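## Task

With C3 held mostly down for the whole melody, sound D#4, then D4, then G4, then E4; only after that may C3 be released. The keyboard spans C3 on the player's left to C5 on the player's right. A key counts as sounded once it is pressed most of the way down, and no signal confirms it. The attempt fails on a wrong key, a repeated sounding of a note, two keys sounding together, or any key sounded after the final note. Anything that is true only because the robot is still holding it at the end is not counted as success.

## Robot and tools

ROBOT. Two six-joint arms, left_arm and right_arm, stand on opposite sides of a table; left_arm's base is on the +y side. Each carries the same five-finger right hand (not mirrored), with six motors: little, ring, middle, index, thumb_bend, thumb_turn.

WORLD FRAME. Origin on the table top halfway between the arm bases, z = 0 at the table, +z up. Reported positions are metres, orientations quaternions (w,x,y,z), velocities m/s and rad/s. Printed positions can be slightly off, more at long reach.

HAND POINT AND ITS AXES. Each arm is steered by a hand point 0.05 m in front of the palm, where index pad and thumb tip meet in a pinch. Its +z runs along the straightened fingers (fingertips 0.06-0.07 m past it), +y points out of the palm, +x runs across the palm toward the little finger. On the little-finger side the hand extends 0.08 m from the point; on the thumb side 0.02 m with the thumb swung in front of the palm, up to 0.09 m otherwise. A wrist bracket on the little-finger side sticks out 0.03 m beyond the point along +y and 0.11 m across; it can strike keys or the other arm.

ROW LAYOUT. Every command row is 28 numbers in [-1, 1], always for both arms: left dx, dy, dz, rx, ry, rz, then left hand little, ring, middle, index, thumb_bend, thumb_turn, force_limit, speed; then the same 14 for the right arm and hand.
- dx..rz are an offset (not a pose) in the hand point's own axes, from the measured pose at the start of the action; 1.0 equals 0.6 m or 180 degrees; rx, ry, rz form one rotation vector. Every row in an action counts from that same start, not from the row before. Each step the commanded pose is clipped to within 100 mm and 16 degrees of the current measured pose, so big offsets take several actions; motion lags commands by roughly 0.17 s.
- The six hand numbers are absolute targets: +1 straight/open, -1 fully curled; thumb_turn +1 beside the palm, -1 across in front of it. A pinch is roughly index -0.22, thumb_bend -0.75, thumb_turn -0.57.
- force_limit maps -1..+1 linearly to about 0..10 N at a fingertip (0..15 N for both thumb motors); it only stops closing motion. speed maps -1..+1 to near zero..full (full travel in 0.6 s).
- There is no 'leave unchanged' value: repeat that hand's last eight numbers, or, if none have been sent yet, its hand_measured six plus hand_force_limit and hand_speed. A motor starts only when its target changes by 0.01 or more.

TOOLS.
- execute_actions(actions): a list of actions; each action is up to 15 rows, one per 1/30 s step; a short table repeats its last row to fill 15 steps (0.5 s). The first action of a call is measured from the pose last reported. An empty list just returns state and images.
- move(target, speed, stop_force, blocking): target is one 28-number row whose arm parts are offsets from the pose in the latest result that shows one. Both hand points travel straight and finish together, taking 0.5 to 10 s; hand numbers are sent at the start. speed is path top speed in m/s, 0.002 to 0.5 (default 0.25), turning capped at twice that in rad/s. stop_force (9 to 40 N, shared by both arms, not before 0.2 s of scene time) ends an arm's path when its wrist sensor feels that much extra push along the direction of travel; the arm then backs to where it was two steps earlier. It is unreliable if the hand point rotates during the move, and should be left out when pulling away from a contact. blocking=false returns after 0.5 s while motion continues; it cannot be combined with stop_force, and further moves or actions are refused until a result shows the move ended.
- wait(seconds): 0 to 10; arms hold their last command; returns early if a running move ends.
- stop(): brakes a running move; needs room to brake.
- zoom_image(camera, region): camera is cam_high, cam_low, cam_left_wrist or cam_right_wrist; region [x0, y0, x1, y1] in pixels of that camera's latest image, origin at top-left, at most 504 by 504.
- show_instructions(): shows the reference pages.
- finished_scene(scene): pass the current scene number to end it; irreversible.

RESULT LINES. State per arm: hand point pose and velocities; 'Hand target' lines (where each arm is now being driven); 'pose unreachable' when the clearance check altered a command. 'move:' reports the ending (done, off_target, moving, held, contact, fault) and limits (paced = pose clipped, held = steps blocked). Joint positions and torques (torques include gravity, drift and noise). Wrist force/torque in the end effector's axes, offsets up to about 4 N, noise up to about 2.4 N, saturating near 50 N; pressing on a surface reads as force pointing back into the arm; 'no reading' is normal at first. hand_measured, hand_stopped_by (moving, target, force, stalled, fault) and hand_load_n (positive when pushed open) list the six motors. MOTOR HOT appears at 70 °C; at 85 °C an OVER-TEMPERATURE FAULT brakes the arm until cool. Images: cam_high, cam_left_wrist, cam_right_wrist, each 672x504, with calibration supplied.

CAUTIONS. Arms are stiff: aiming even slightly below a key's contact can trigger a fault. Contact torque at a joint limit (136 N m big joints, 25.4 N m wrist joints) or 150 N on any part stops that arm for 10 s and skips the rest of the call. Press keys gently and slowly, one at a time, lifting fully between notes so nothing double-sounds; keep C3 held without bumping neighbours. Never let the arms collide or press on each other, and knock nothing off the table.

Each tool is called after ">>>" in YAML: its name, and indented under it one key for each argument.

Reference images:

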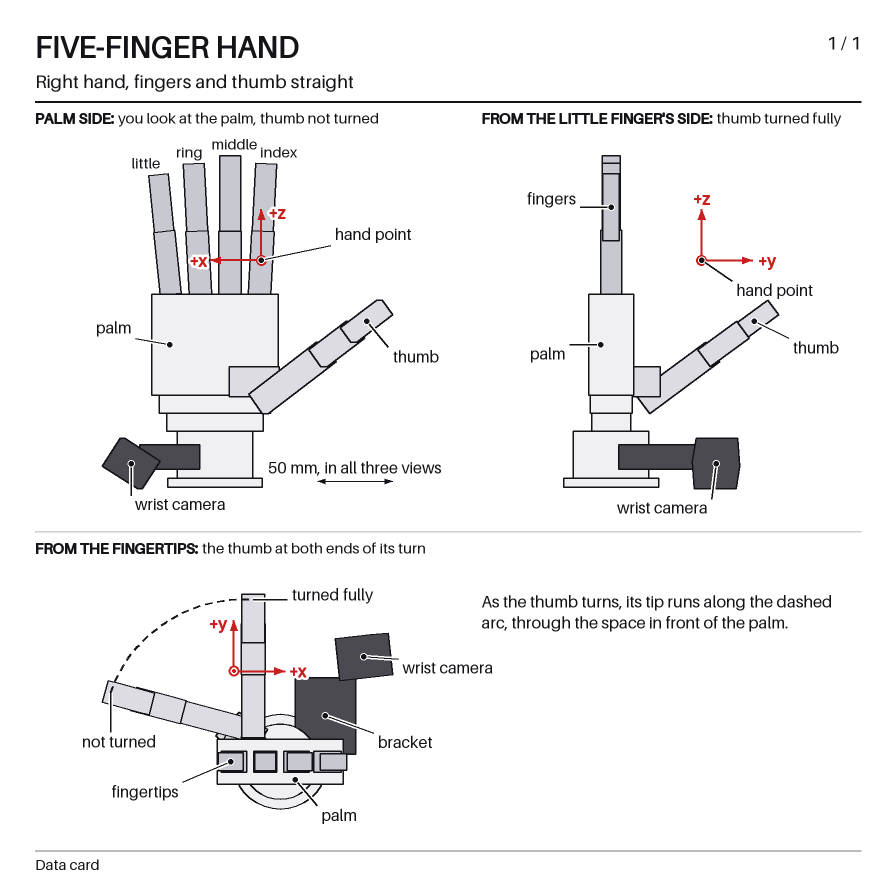

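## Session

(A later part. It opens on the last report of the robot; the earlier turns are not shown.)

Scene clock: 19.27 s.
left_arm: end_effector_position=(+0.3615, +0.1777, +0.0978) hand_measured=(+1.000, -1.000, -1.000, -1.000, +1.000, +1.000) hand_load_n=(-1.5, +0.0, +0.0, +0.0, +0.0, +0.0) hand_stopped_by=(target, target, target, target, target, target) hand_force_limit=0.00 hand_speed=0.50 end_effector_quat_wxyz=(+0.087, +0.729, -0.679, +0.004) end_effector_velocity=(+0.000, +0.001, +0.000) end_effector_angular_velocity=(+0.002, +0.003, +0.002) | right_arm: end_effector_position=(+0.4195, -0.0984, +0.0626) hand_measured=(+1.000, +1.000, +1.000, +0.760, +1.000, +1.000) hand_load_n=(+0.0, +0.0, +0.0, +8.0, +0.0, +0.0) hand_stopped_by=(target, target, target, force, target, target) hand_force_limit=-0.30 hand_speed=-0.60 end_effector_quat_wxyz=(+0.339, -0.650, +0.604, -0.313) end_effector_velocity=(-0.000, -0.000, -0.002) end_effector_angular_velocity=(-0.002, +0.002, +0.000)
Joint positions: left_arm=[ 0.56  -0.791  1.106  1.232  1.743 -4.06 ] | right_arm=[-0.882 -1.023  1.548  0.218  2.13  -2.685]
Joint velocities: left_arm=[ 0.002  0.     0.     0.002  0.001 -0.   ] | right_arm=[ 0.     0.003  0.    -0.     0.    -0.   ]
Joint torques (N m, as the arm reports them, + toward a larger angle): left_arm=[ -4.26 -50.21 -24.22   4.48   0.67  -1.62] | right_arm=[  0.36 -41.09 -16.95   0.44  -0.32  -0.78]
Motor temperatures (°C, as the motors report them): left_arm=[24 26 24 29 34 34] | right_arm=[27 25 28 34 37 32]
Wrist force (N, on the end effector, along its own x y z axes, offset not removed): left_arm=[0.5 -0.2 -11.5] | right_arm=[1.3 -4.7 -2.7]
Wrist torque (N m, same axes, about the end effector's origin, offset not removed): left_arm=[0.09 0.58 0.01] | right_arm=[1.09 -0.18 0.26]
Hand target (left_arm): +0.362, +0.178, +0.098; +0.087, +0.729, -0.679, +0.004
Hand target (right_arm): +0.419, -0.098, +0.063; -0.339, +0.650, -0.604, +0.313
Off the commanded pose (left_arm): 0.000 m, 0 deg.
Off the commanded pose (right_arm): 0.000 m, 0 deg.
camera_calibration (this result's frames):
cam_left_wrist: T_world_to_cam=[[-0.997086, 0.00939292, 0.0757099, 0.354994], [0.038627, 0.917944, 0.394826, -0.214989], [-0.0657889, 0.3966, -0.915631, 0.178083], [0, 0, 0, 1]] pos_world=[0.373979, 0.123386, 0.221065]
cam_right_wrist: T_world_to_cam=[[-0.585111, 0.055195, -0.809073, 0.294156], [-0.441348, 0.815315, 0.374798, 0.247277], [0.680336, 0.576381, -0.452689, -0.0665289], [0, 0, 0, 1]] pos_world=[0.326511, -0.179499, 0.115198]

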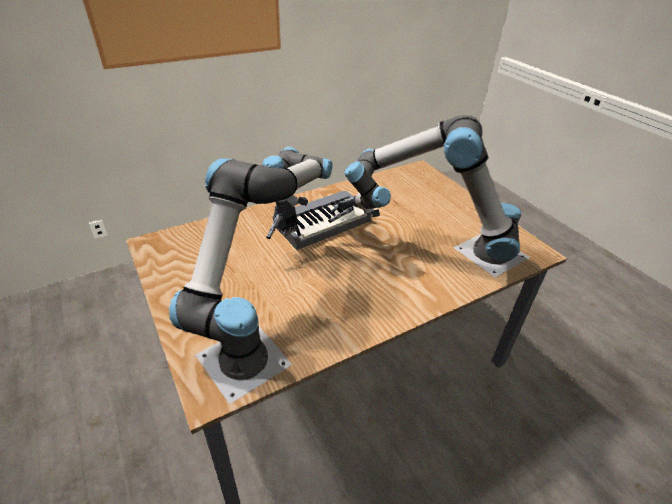

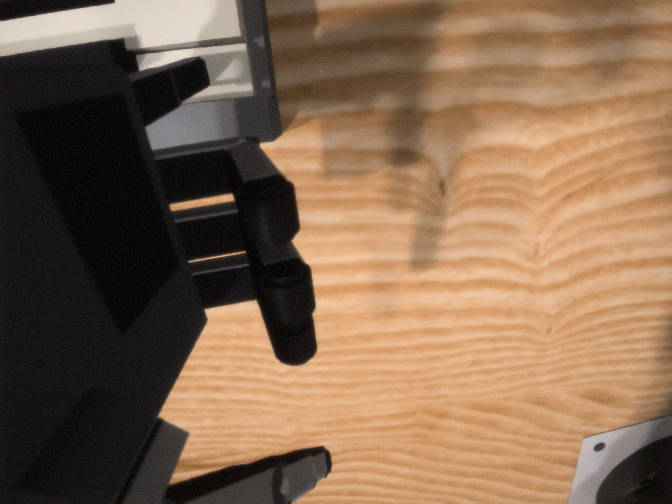

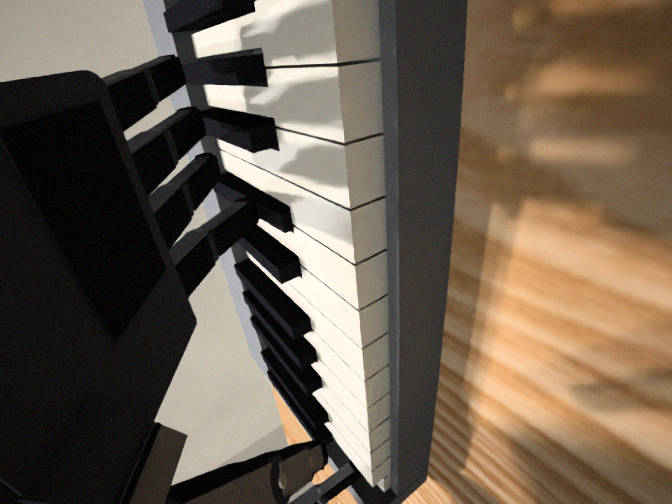

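>>> execute_actions:
  actions:
    - [[0,0,-0.0004,0,0,0,1,-1,-1,-1,1,1,0,0.5,0,0,0,0,0,0,1,1,1,1,1,1,-0.3,0.5],[0,0,-0.0004,0,0,0,1,-1,-1,-1,1,1,0,0.5,-0.0007,0.0017,-0.0021,0,0,0,1,1,1,1,1,1,-0.3,0.5],[0,0,-0.0004,0,0,0,1,-1,-1,-1,1,1,0,0.5,-0.0021,0.0051,-0.0063,0,0,0,1,1,1,1,1,1,-0.3,0.5],[0,0,-0.0004,0,0,0,1,-1,-1,-1,1,1,0,0.5,-0.0042,0.0103,-0.0126,0,0,0,1,1,1,1,1,1,-0.3,0.5],[0,0,-0.0004,0,0,0,1,-1,-1,-1,1,1,0,0.5,-0.0068,0.0166,-0.0202,0,0,0,1,1,1,1,1,1,-0.3,0.5],[0,0,-0.0004,0,0,0,1,-1,-1,-1,1,1,0,0.5,-0.0096,0.0235,-0.0286,0,0,0,1,1,1,1,1,1,-0.3,0.5],[0,0,-0.0004,0,0,0,1,-1,-1,-1,1,1,0,0.5,-0.0123,0.0303,-0.037,0,0,0,1,1,1,1,1,1,-0.3,0.5],[0,0,-0.0004,0,0,0,1,-1,-1,-1,1,1,0,0.5,-0.0151,0.0372,-0.0454,0,0,0,1,1,1,1,1,1,-0.3,0.5],[0,0,-0.0004,0,0,0,1,-1,-1,-1,1,1,0,0.5,-0.0177,0.0435,-0.053,0,0,0,1,1,1,1,1,1,-0.3,0.5],[0,0,-0.0004,0,0,0,1,-1,-1,-1,1,1,0,0.5,-0.02,0.0492,-0.06,0,0,0,1,1,1,1,1,1,-0.3,0.5],[0,0,-0.0004,0,0,0,1,-1,-1,-1,1,1,0,0.5,-0.0217,0.0532,-0.0649,0,0,0,1,1,1,1,1,1,-0.3,0.5],[0,0,-0.0004,0,0,0,1,-1,-1,-1,1,1,0,0.5,-0.0228,0.0561,-0.0684,0,0,0,1,1,1,1,1,1,-0.3,0.5],[0,0,-0.0004,0,0,0,1,-1,-1,-1,1,1,0,0.5,-0.0233,0.0572,-0.0698,0,0,0,1,1,1,1,1,1,-0.3,0.5]]

Scene clock: 20.73 s.
left_arm: end_effector_position=(+0.3615, +0.1777, +0.0981) hand_measured=(+1.000, -1.000, -1.000, -1.000, +1.000, +1.000) hand_load_n=(-1.5, +0.0, +0.0, +0.0, +0.0, +0.0) hand_stopped_by=(target, target, target, target, target, target) hand_force_limit=0.00 hand_speed=0.50 end_effector_quat_wxyz=(+0.087, +0.729, -0.679, +0.004) end_effector_velocity=(+0.001, +0.001, -0.000) end_effector_angular_velocity=(+0.000, +0.000, +0.002) | right_arm: end_effector_position=(+0.3741, -0.0905, +0.0590) hand_measured=(+1.000, +1.000, +1.000, +1.000, +1.000, +1.000) hand_load_n=(+0.0, +0.0, +0.0, +0.0, +0.0, +0.0) hand_stopped_by=(target, target, target, target, target, target) hand_force_limit=-0.30 hand_speed=0.50 end_effector_quat_wxyz=(+0.339, -0.651, +0.603, -0.313) end_effector_velocity=(-0.091, +0.018, -0.006) end_effector_angular_velocity=(+0.002, -0.001, -0.001)
Joint positions: left_arm=[ 0.56  -0.791  1.106  1.233  1.743 -4.06 ] | right_arm=[-0.803 -1.041  1.595  0.225  2.186 -2.621]
Joint velocities: left_arm=[ 0.002  0.001  0.    -0.    -0.     0.   ] | right_arm=[ 0.169 -0.02   0.07   0.033  0.12   0.146]
Joint torques (N m, as the arm reports them, + toward a larger angle): left_arm=[  6.58 -50.04 -23.37   4.55   0.86   0.6 ] | right_arm=[  7.11 -55.07  -4.64   3.53   2.57   2.27]
Motor temperatures (°C, as the motors report them): left_arm=[24 26 24 29 34 34] | right_arm=[27 25 28 34 37 32]
Wrist force (N, on the end effector, along its own x y z axes, offset not removed): left_arm=[0.2 -0.9 -6.8] | right_arm=[1.6 2.6 0.9]
Wrist torque (N m, same axes, about the end effector's origin, offset not removed): left_arm=[-0.30 0.40 -0.01] | right_arm=[0.35 -0.35 0.05]
Hand target (left_arm): +0.362, +0.178, +0.098; +0.087, +0.729, -0.679, +0.004
Hand target (right_arm): +0.365, -0.089, +0.059; -0.339, +0.650, -0.603, +0.313
Off the commanded pose (left_arm): 0.000 m, 0 deg.
Off the commanded pose (right_arm): 0.010 m, 0 deg.
camera_calibration (this result's frames):
cam_left_wrist: T_world_to_cam=[[-0.997085, 0.00939152, 0.0757244, 0.354975], [0.0386325, 0.917937, 0.39484, -0.215082], [-0.0658021, 0.396615, -0.915624, 0.178295], [0, 0, 0, 1]] pos_world=[0.373981, 0.123384, 0.221294]
cam_right_wrist: T_world_to_cam=[[-0.585374, 0.0543987, -0.808937, 0.264269], [-0.442365, 0.814717, 0.374898, 0.222406], [0.679449, 0.577301, -0.45285, -0.0414455], [0, 0, 0, 1]] pos_world=[0.281241, -0.171648, 0.111628]

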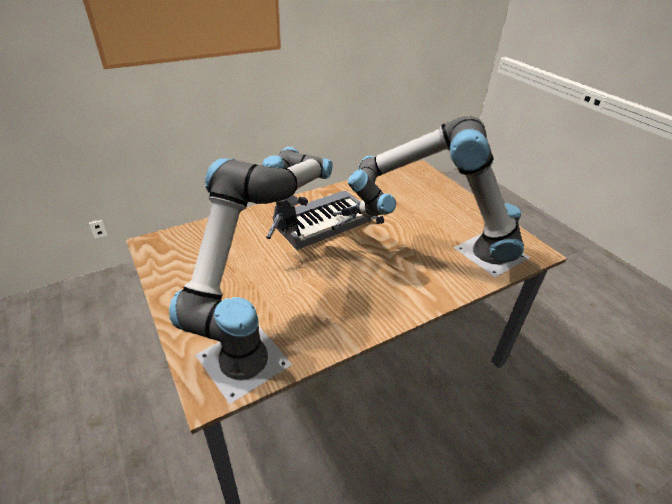

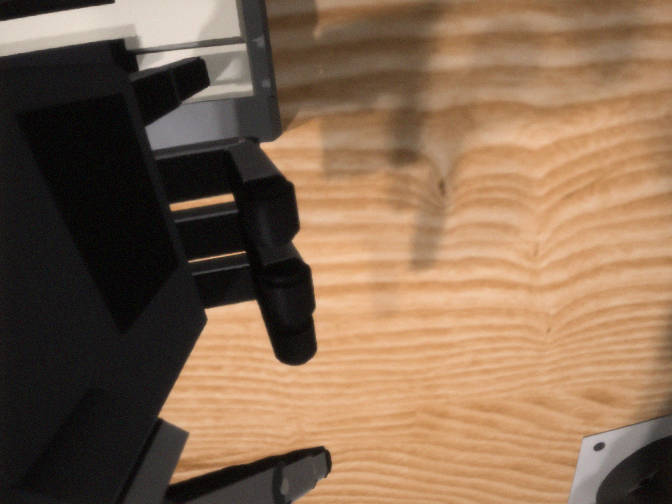

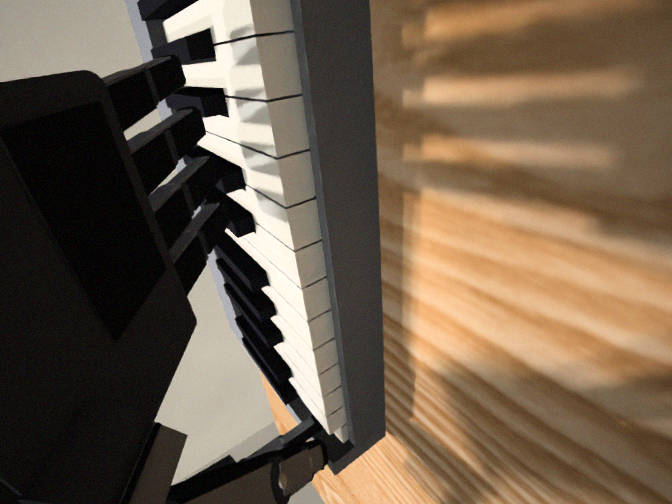

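>>> execute_actions:
  actions:
    - [[0,0,0,0,0,0,1,-1,-1,-1,1,1,0,0.5,-0.0047,0.012,-0.0105,0,0,0,1,1,1,1,1,1,-0.3,0.5],[0,0,0,0,0,0,1,-1,-1,-1,1,1,0,0.5,-0.0047,0.015,-0.0085,0,0,0,1,1,1,1,1,1,-0.3,0.5],[0,0,0,0,0,0,1,-1,-1,-1,1,1,0,0.5,-0.0047,0.018,-0.0063,0,0,0,1,1,1,1,1,1,-0.3,0.5],[0,0,0,0,0,0,1,-1,-1,-1,1,1,0,0.5,-0.0047,0.021,-0.0043,0,0,0,1,1,1,1,1,1,-0.3,0.5],[0,0,0,0,0,0,1,-1,-1,-1,1,1,0,0.5,-0.0047,0.0231,-0.0028,0,0,0,1,1,1,1,1,1,-0.3,0.5]]

>>> zoom_image:
  camera: "cam_right_wrist"
  region: [130, 20, 330, 270]

Scene clock: 21.43 s.
left_arm: end_effector_position=(+0.3615, +0.1777, +0.0981) hand_measured=(+1.000, -1.000, -1.000, -1.000, +1.000, +1.000) hand_load_n=(-1.5, +0.0, +0.0, +0.0, +0.0, +0.0) hand_stopped_by=(target, target, target, target, target, target) hand_force_limit=0.00 hand_speed=0.50 end_effector_quat_wxyz=(+0.087, +0.729, -0.679, +0.004) end_effector_velocity=(-0.000, +0.000, +0.000) end_effector_angular_velocity=(+0.000, -0.000, -0.000) | right_arm: end_effector_position=(+0.3646, -0.0884, +0.0490) hand_measured=(+1.000, +1.000, +1.000, +1.000, +1.000, +1.000) hand_load_n=(+0.0, +0.0, +0.0, +0.0, +0.0, +0.0) hand_stopped_by=(target, target, target, target, target, target) hand_force_limit=-0.30 hand_speed=0.50 end_effector_quat_wxyz=(+0.339, -0.650, +0.603, -0.313) end_effector_velocity=(-0.001, +0.001, -0.002) end_effector_angular_velocity=(+0.001, -0.001, +0.003)
Joint positions: left_arm=[ 0.56  -0.791  1.106  1.233  1.743 -4.06 ] | right_arm=[-0.785 -1.03   1.609  0.209  2.199 -2.605]
Joint velocities: left_arm=[-0.    -0.001  0.     0.    -0.    -0.   ] | right_arm=[ 0.003  0.003  0.002 -0.007 -0.    -0.001]
Joint torques (N m, as the arm reports them, + toward a larger angle): left_arm=[  3.01 -50.01 -21.85   4.39   0.93   1.85] | right_arm=[ 11.16 -28.81  -1.16  -1.94   2.56   2.03]
Motor temperatures (°C, as the motors report them): left_arm=[24 26 24 29 34 34] | right_arm=[27 25 28 34 37 32]
Wrist force (N, on the end effector, along its own x y z axes, offset not removed): left_arm=[-0.3 1.0 -8.1] | right_arm=[1.1 3.1 -1.1]
Wrist torque (N m, same axes, about the end effector's origin, offset not removed): left_arm=[0.05 0.62 0.02] | right_arm=[0.51 -0.12 0.14]
Hand target (left_arm): +0.362, +0.178, +0.098; +0.087, +0.729, -0.679, +0.004
Hand target (right_arm): +0.365, -0.088, +0.049; -0.339, +0.651, -0.603, +0.313
Off the commanded pose (left_arm): 0.000 m, 0 deg.
Off the commanded pose (right_arm): 0.000 m, 0 deg.
camera_calibration (this result's frames):
cam_left_wrist: T_world_to_cam=[[-0.997085, 0.00935439, 0.0757197, 0.354995], [0.0385961, 0.917941, 0.394836, -0.215085], [-0.0658128, 0.396607, -0.915626, 0.178301], [0, 0, 0, 1]] pos_world=[0.373996, 0.123399, 0.2213]
cam_right_wrist: T_world_to_cam=[[-0.585382, 0.0544585, -0.808927, 0.250435], [-0.442336, 0.814711, 0.374946, 0.220244], [0.679461, 0.577304, -0.452828, -0.0407634], [0, 0, 0, 1]] pos_world=[0.271719, -0.169541, 0.101545]

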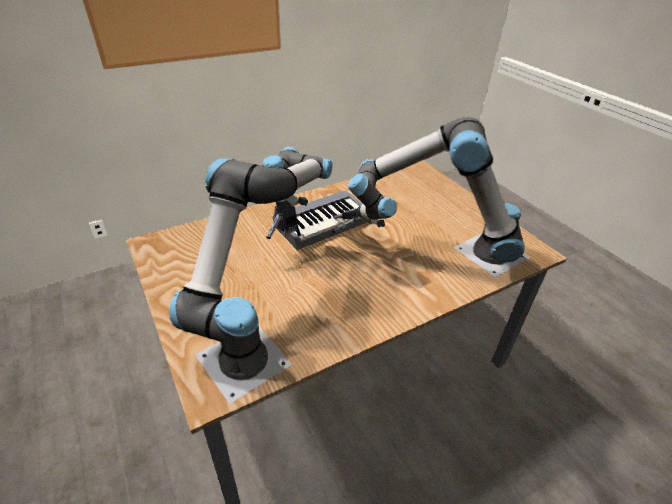

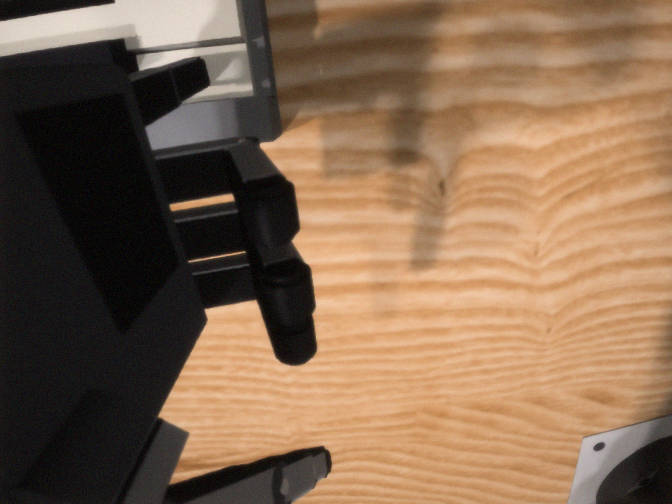

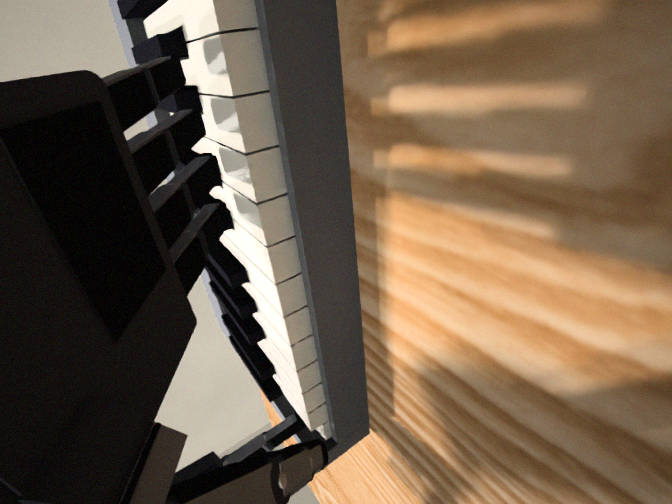

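Region (130, 20, 330, 270) of cam_right_wrist's 672x504 image, scaled by 2.016, with more detail than that image has; it fills the left 403 columns of this view, and the rest is white.

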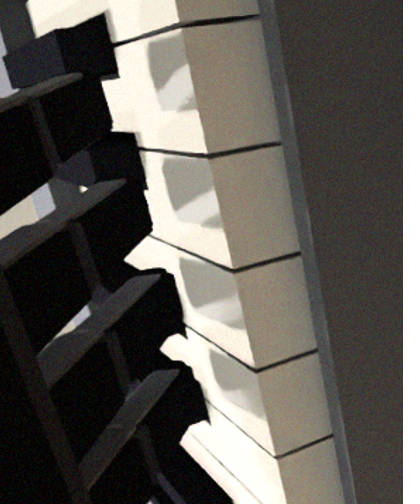

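>>> execute_actions:
  actions:
    - [[0,0,0,0,0,0,1,-1,-1,-1,1,1,0,0.5,0,0.0005,0.0003,0,0,0,1,1,1,0.7,1,1,-0.4,-0.6]]

>>> zoom_image:
  camera: "cam_right_wrist"
  region: [130, 20, 330, 270]

Scene clock: 22.10 s.
left_arm: end_effector_position=(+0.3615, +0.1777, +0.0981) hand_measured=(+1.000, -1.000, -1.000, -1.000, +1.000, +1.000) hand_load_n=(-1.5, +0.0, +0.0, +0.0, +0.0, +0.0) hand_stopped_by=(target, target, target, target, target, target) hand_force_limit=0.00 hand_speed=0.50 end_effector_quat_wxyz=(+0.087, +0.729, -0.679, +0.004) end_effector_velocity=(-0.000, -0.001, -0.000) end_effector_angular_velocity=(-0.002, -0.002, -0.002) | right_arm: end_effector_position=(+0.3645, -0.0884, +0.0486) hand_measured=(+1.000, +1.000, +1.000, +0.736, +1.000, +1.000) hand_load_n=(+0.0, +0.0, +0.0, +4.5, +0.0, +0.0) hand_stopped_by=(target, target, target, force, target, target) hand_force_limit=-0.40 hand_speed=-0.60 end_effector_quat_wxyz=(+0.339, -0.650, +0.603, -0.313) end_effector_velocity=(-0.001, +0.000, -0.002) end_effector_angular_velocity=(-0.002, +0.002, +0.001)
Joint positions: left_arm=[ 0.56  -0.791  1.106  1.233  1.743 -4.06 ] | right_arm=[-0.785 -1.03   1.61   0.208  2.199 -2.605]
Joint velocities: left_arm=[-0.002 -0.    -0.    -0.002 -0.    -0.   ] | right_arm=[ 0.001  0.003 -0.    -0.    -0.     0.   ]
Joint torques (N m, as the arm reports them, + toward a larger angle): left_arm=[  1.27 -50.09 -22.39   4.46   0.77   1.82] | right_arm=[ 11.24 -28.48  -1.5   -1.01   1.97   1.69]
Motor temperatures (°C, as the motors report them): left_arm=[24 26 24 29 34 34] | right_arm=[27 25 28 34 37 32]
Wrist force (N, on the end effector, along its own x y z axes, offset not removed): left_arm=[0.2 -0.1 -7.6] | right_arm=[0.6 -3.3 -1.5]
Wrist torque (N m, same axes, about the end effector's origin, offset not removed): left_arm=[-0.11 0.42 0.02] | right_arm=[0.48 -0.15 -0.03]
Hand target (left_arm): +0.362, +0.178, +0.098; +0.087, +0.729, -0.679, +0.004
Hand target (right_arm): +0.365, -0.088, +0.049; -0.339, +0.650, -0.603, +0.313
Off the commanded pose (left_arm): 0.000 m, 0 deg.
Off the commanded pose (right_arm): 0.000 m, 0 deg.
camera_calibration (this result's frames):
cam_left_wrist: T_world_to_cam=[[-0.997085, 0.00935439, 0.0757196, 0.354995], [0.0385961, 0.917941, 0.394836, -0.215084], [-0.0658126, 0.396607, -0.915626, 0.178301], [0, 0, 0, 1]] pos_world=[0.373996, 0.123399, 0.2213]
cam_right_wrist: T_world_to_cam=[[-0.585322, 0.0545189, -0.808966, 0.25015], [-0.442329, 0.814713, 0.374951, 0.220361], [0.679517, 0.577296, -0.452754, -0.0409367], [0, 0, 0, 1]] pos_world=[0.271707, -0.169536, 0.101204]

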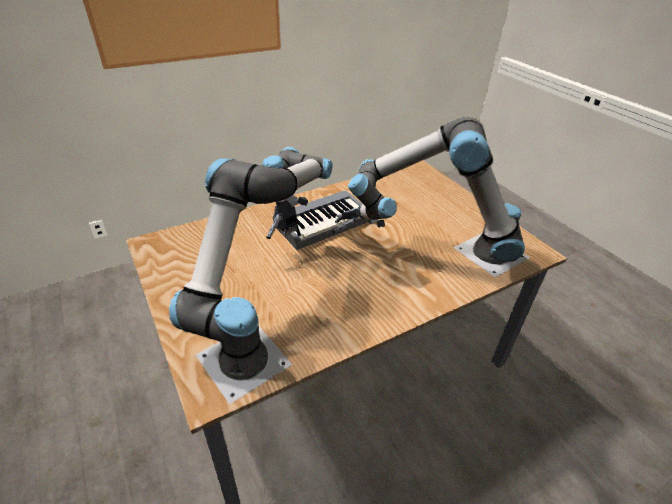

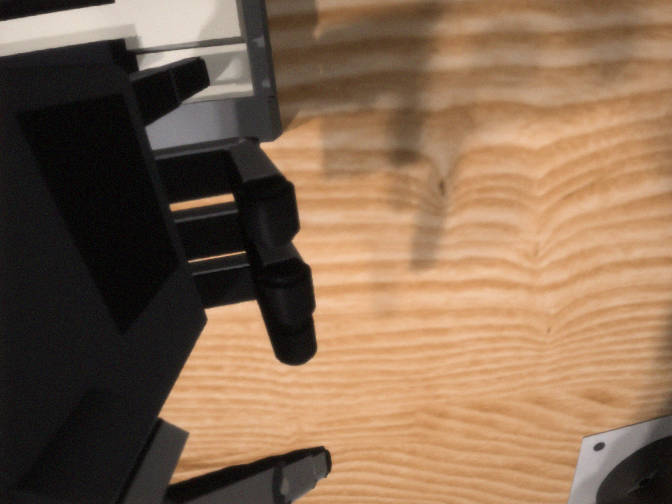

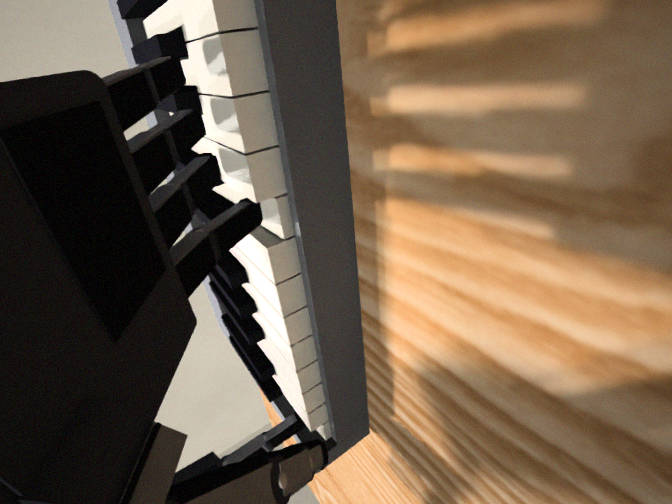

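Region (130, 20, 330, 270) of cam_right_wrist's 672x504 image, scaled by 2.016, with more detail than that image has; it fills the left 403 columns of this view, and the rest is white.

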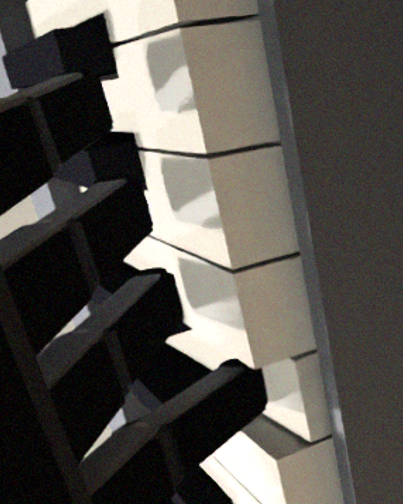

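>>> execute_actions:
  actions:
    - [[0,0,0,0,0,0,1,-1,-1,-1,1,1,0,0.5,-0.001,-0.001,0,0,0,0.009,1,1,1,1,1,1,-0.4,0.2],[0,0,0,0,0,0,1,-1,-1,-1,1,1,0,0.5,-0.002,-0.002,0,0,0,0.018,1,1,1,1,1,1,-0.4,0.2],[0,0,0,0,0,0,1,-1,-1,-1,1,1,0,0.5,-0.0033,-0.0033,0,0,0,0.0278,1,1,1,1,1,1,-0.4,0.2],[0,0,0,0,0,0,1,-1,-1,-1,1,1,0,0.5,-0.0033,-0.0033,0,0,0,0.0278,1,1,1,1,1,1,-0.4,0.2],[0,0,0,0,0,0,1,-1,-1,-1,1,1,0,0.5,-0.0033,-0.0033,0,0,0,0.0278,0.65,1,1,1,1,1,-0.4,-0.6]]

>>> wait:
  seconds: 0.2

>>> zoom_image:
  camera: "cam_right_wrist"
  region: [130, 20, 330, 270]

Scene clock: 22.97 s.
left_arm: end_effector_position=(+0.3615, +0.1777, +0.0981) hand_measured=(+1.000, -1.000, -1.000, -1.000, +1.000, +1.000) hand_load_n=(-1.5, +0.0, +0.0, +0.0, +0.0, +0.0) hand_stopped_by=(target, target, target, target, target, target) hand_force_limit=0.00 hand_speed=0.50 end_effector_quat_wxyz=(+0.087, +0.729, -0.679, +0.004) end_effector_velocity=(-0.000, -0.000, -0.000) end_effector_angular_velocity=(+0.000, +0.000, -0.000) | right_arm: end_effector_position=(+0.3655, -0.0863, +0.0502) hand_measured=(+0.824, +1.000, +1.000, +1.000, +1.000, +1.000) hand_load_n=(+0.5, +0.0, +0.0, +0.0, +0.0, +0.0) hand_stopped_by=(moving, target, target, target, target, target) hand_force_limit=-0.40 hand_speed=-0.60 end_effector_quat_wxyz=(+0.352, -0.624, +0.630, -0.298) end_effector_velocity=(-0.000, +0.001, +0.000) end_effector_angular_velocity=(+0.015, +0.001, -0.010)
Joint positions: left_arm=[ 0.56  -0.791  1.106  1.233  1.743 -4.06 ] | right_arm=[-0.789 -1.035  1.621  0.2    2.196 -2.523]
Joint velocities: left_arm=[-0.  0.  0.  0. -0. -0.] | right_arm=[ 0.001 -0.001  0.002 -0.001 -0.     0.019]
Joint torques (N m, as the arm reports them, + toward a larger angle): left_arm=[  0.15 -49.28 -21.97   4.22   1.03   1.66] | right_arm=[ -7.98 -54.09  -1.74  -1.68  -1.42   2.1 ]
Motor temperatures (°C, as the motors report them): left_arm=[24 26 24 29 34 34] | right_arm=[27 25 28 34 37 32]
Wrist force (N, on the end effector, along its own x y z axes, offset not removed): left_arm=[1.2 -1.3 -6.6] | right_arm=[0.9 1.2 -0.8]
Wrist torque (N m, same axes, about the end effector's origin, offset not removed): left_arm=[-0.39 0.35 0.00] | right_arm=[0.39 -0.16 0.04]
Hand target (left_arm): +0.362, +0.178, +0.098; +0.087, +0.729, -0.679, +0.004
Hand target (right_arm): +0.366, -0.086, +0.050; -0.353, +0.624, -0.631, +0.298
Off the commanded pose (left_arm): 0.000 m, 0 deg.
Off the commanded pose (right_arm): 0.000 m, 0 deg.
camera_calibration (this result's frames):
cam_left_wrist: T_world_to_cam=[[-0.997085, 0.00935428, 0.0757198, 0.354995], [0.038596, 0.917941, 0.394836, -0.215084], [-0.0658129, 0.396607, -0.915626, 0.178301], [0, 0, 0, 1]] pos_world=[0.373996, 0.123399, 0.2213]
cam_right_wrist: T_world_to_cam=[[-0.58497, 0.139338, -0.798996, 0.258569], [-0.400404, 0.807099, 0.433899, 0.199612], [0.705327, 0.573739, -0.416338, -0.0536119], [0, 0, 0, 1]] pos_world=[0.268995, -0.166376, 0.0976635]

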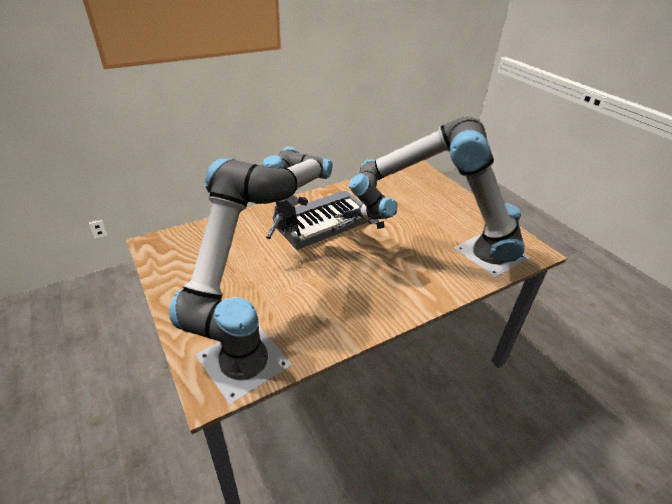

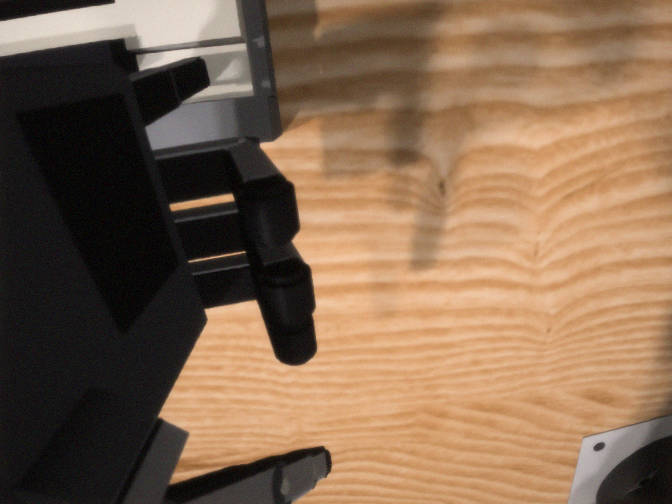

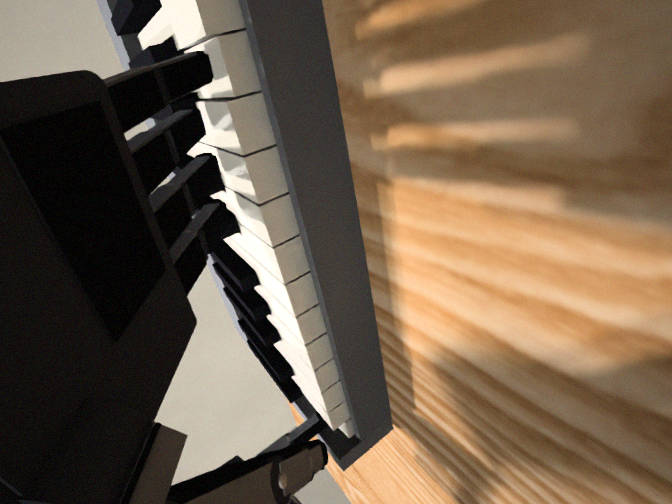

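Scene clock: 23.17 s.
left_arm: end_effector_position=(+0.3615, +0.1777, +0.0981) hand_measured=(+1.000, -1.000, -1.000, -1.000, +1.000, +1.000) hand_load_n=(-1.5, +0.0, +0.0, +0.0, +0.0, +0.0) hand_stopped_by=(target, target, target, target, target, target) hand_force_limit=0.00 hand_speed=0.50 end_effector_quat_wxyz=(+0.087, +0.729, -0.679, +0.004) end_effector_velocity=(+0.000, +0.000, -0.000) end_effector_angular_velocity=(-0.000, -0.000, +0.001) | right_arm: end_effector_position=(+0.3655, -0.0863, +0.0502) hand_measured=(+0.692, +1.000, +1.000, +1.000, +1.000, +1.000) hand_load_n=(+1.0, +0.0, +0.0, +0.0, +0.0, +0.0) hand_stopped_by=(moving, target, target, target, target, target) hand_force_limit=-0.40 hand_speed=-0.60 end_effector_quat_wxyz=(+0.353, -0.624, +0.631, -0.298) end_effector_velocity=(+0.000, -0.001, -0.001) end_effector_angular_velocity=(-0.000, +0.002, -0.002)
Joint positions: left_arm=[ 0.56  -0.791  1.106  1.233  1.743 -4.06 ] | right_arm=[-0.789 -1.035  1.621  0.2    2.196 -2.521]
Joint velocities: left_arm=[ 0.001  0.    -0.    -0.001  0.     0.   ] | right_arm=[-0.001  0.002  0.     0.    -0.     0.002]
Joint torques (N m, as the arm reports them, + toward a larger angle): left_arm=[  1.31 -49.75 -22.02   4.44   0.46   1.67] | right_arm=[ -7.21 -54.75  -1.98  -1.72  -0.76   2.08]
Motor temperatures (°C, as the motors report them): left_arm=[24 26 24 29 34 34] | right_arm=[27 25 28 34 37 32]
Wrist force (N, on the end effector, along its own x y z axes, offset not removed): left_arm=[1.0 2.7 -6.8] | right_arm=[3.1 -0.8 -0.5]
Wrist torque (N m, same axes, about the end effector's origin, offset not removed): left_arm=[0.18 0.26 0.06] | right_arm=[0.19 -0.49 0.11]
Hand target (left_arm): +0.362, +0.178, +0.098; +0.087, +0.729, -0.679, +0.004
Hand target (right_arm): +0.366, -0.086, +0.050; -0.353, +0.624, -0.631, +0.298
Off the commanded pose (left_arm): 0.000 m, 0 deg.
Off the commanded pose (right_arm): 0.000 m, 0 deg.
wait: 0.20 s; no rest
camera_calibration (this result's frames):
cam_left_wrist: T_world_to_cam=[[-0.997085, 0.00935439, 0.0757195, 0.354995], [0.038596, 0.917941, 0.394836, -0.215084], [-0.0658126, 0.396607, -0.915626, 0.178301], [0, 0, 0, 1]] pos_world=[0.373996, 0.123399, 0.2213]
cam_right_wrist: T_world_to_cam=[[-0.584928, 0.140965, -0.798742, 0.258724], [-0.399561, 0.806918, 0.435011, 0.199182], [0.70584, 0.573596, -0.415665, -0.0538623], [0, 0, 0, 1]] pos_world=[0.268939, -0.1663, 0.0976187]

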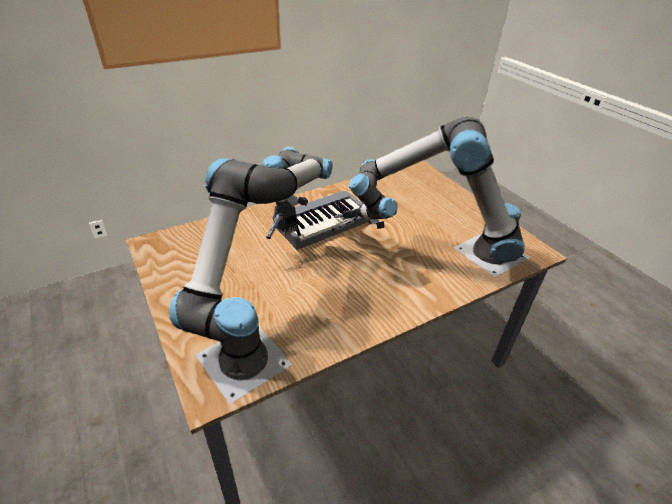

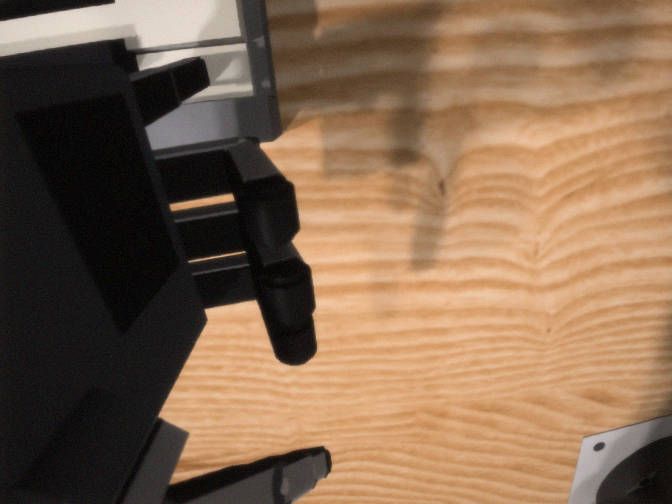

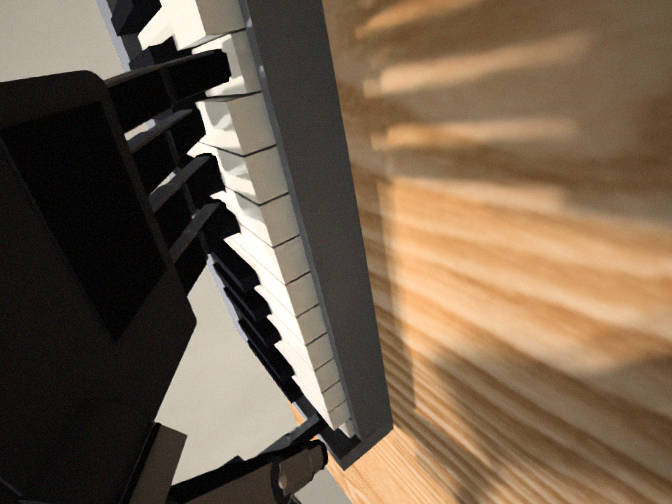

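Region (130, 20, 330, 270) of cam_right_wrist's 672x504 image, scaled by 2.016, with more detail than that image has; it fills the left 403 columns of this view, and the rest is white.

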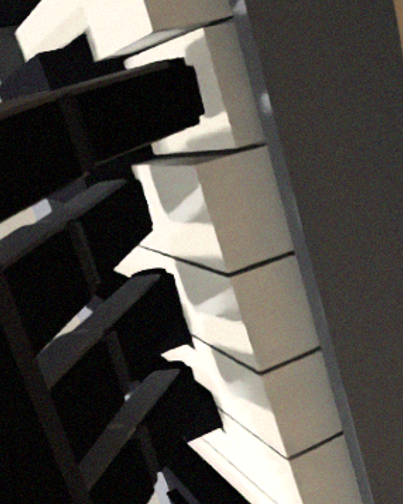

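>>> wait:
  seconds: 0.1

>>> zoom_image:
  camera: "cam_right_wrist"
  region: [150, 20, 330, 240]

Scene clock: 23.37 s.
left_arm: end_effector_position=(+0.3615, +0.1777, +0.0981) hand_measured=(+1.000, -1.000, -1.000, -1.000, +1.000, +1.000) hand_load_n=(-1.5, +0.0, +0.0, +0.0, +0.0, +0.0) hand_stopped_by=(target, target, target, target, target, target) hand_force_limit=0.00 hand_speed=0.50 end_effector_quat_wxyz=(+0.087, +0.729, -0.679, +0.004) end_effector_velocity=(+0.000, -0.000, +0.000) end_effector_angular_velocity=(-0.002, -0.001, +0.000) | right_arm: end_effector_position=(+0.3655, -0.0863, +0.0503) hand_measured=(+0.650, +1.000, +1.000, +1.000, +1.000, +1.000) hand_load_n=(+3.0, +0.0, +0.0, +0.0, +0.0, +0.0) hand_stopped_by=(target, target, target, target, target, target) hand_force_limit=-0.40 hand_speed=-0.60 end_effector_quat_wxyz=(+0.353, -0.624, +0.631, -0.298) end_effector_velocity=(-0.000, +0.000, +0.000) end_effector_angular_velocity=(+0.000, -0.001, +0.002)
Joint positions: left_arm=[ 0.56  -0.791  1.106  1.233  1.743 -4.06 ] | right_arm=[-0.789 -1.035  1.621  0.2    2.196 -2.521]
Joint velocities: left_arm=[ 0.    -0.    -0.    -0.001  0.001  0.   ] | right_arm=[ 0.001 -0.001  0.    -0.001 -0.    -0.001]
Joint torques (N m, as the arm reports them, + toward a larger angle): left_arm=[  0.23 -49.7  -22.98   4.27   0.84   1.95] | right_arm=[ -7.09 -53.35  -1.26  -1.32   0.17   2.1 ]
Motor temperatures (°C, as the motors report them): left_arm=[24 26 24 29 34 34] | right_arm=[27 25 28 34 37 32]
Wrist force (N, on the end effector, along its own x y z axes, offset not removed): left_arm=[0.9 -0.3 -7.8] | right_arm=[0.6 -1.5 -1.0]
Wrist torque (N m, same axes, about the end effector's origin, offset not removed): left_arm=[0.02 0.29 0.07] | right_arm=[0.36 -0.16 -0.17]
Hand target (left_arm): +0.362, +0.178, +0.098; +0.087, +0.729, -0.679, +0.004
Hand target (right_arm): +0.366, -0.086, +0.050; -0.353, +0.624, -0.631, +0.298
Off the commanded pose (left_arm): 0.000 m, 0 deg.
Off the commanded pose (right_arm): 0.000 m, 0 deg.
wait: 0.10 s; no rest
camera_calibration (this result's frames):
cam_left_wrist: T_world_to_cam=[[-0.997085, 0.00935422, 0.0757196, 0.354995], [0.0385959, 0.917941, 0.394836, -0.215084], [-0.0658127, 0.396607, -0.915626, 0.178301], [0, 0, 0, 1]] pos_world=[0.373996, 0.123399, 0.2213]
cam_right_wrist: T_world_to_cam=[[-0.584903, 0.1412, -0.798719, 0.258754], [-0.399459, 0.806884, 0.435168, 0.199121], [0.705919, 0.573586, -0.415545, -0.0539025], [0, 0, 0, 1]] pos_world=[0.268937, -0.166286, 0.0976215]

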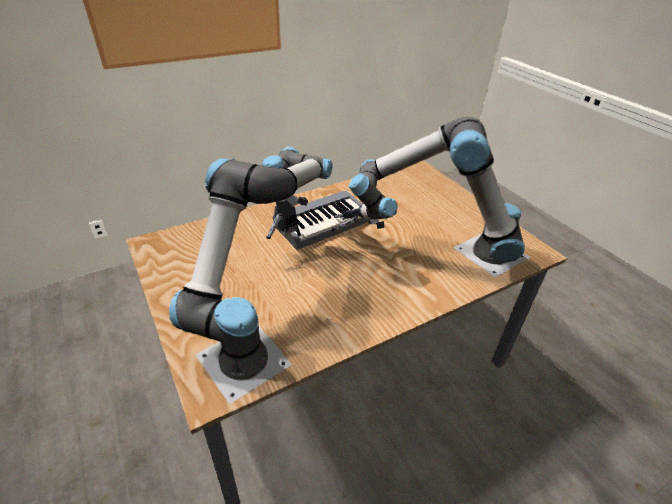

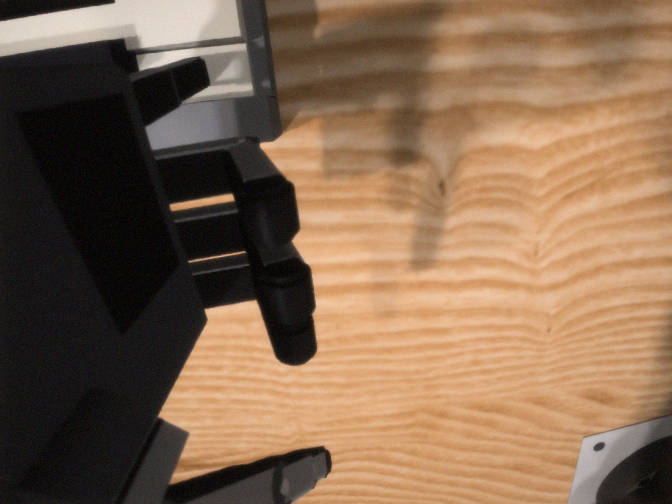

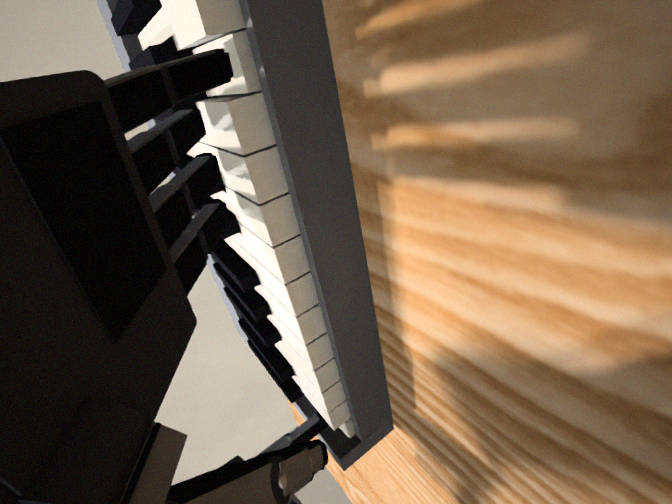

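Region (150, 20, 330, 240) of cam_right_wrist's 672x504 image, scaled by 2.291, with more detail than that image has; it fills the left 412 columns of this view, and the rest is white.

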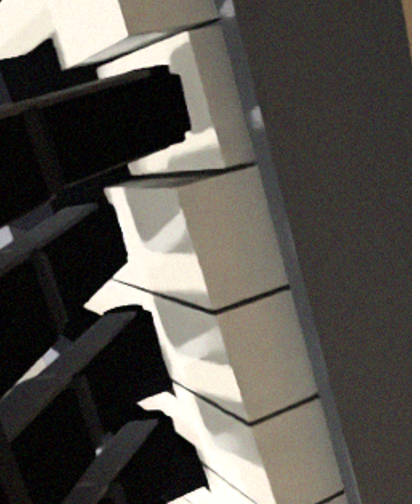

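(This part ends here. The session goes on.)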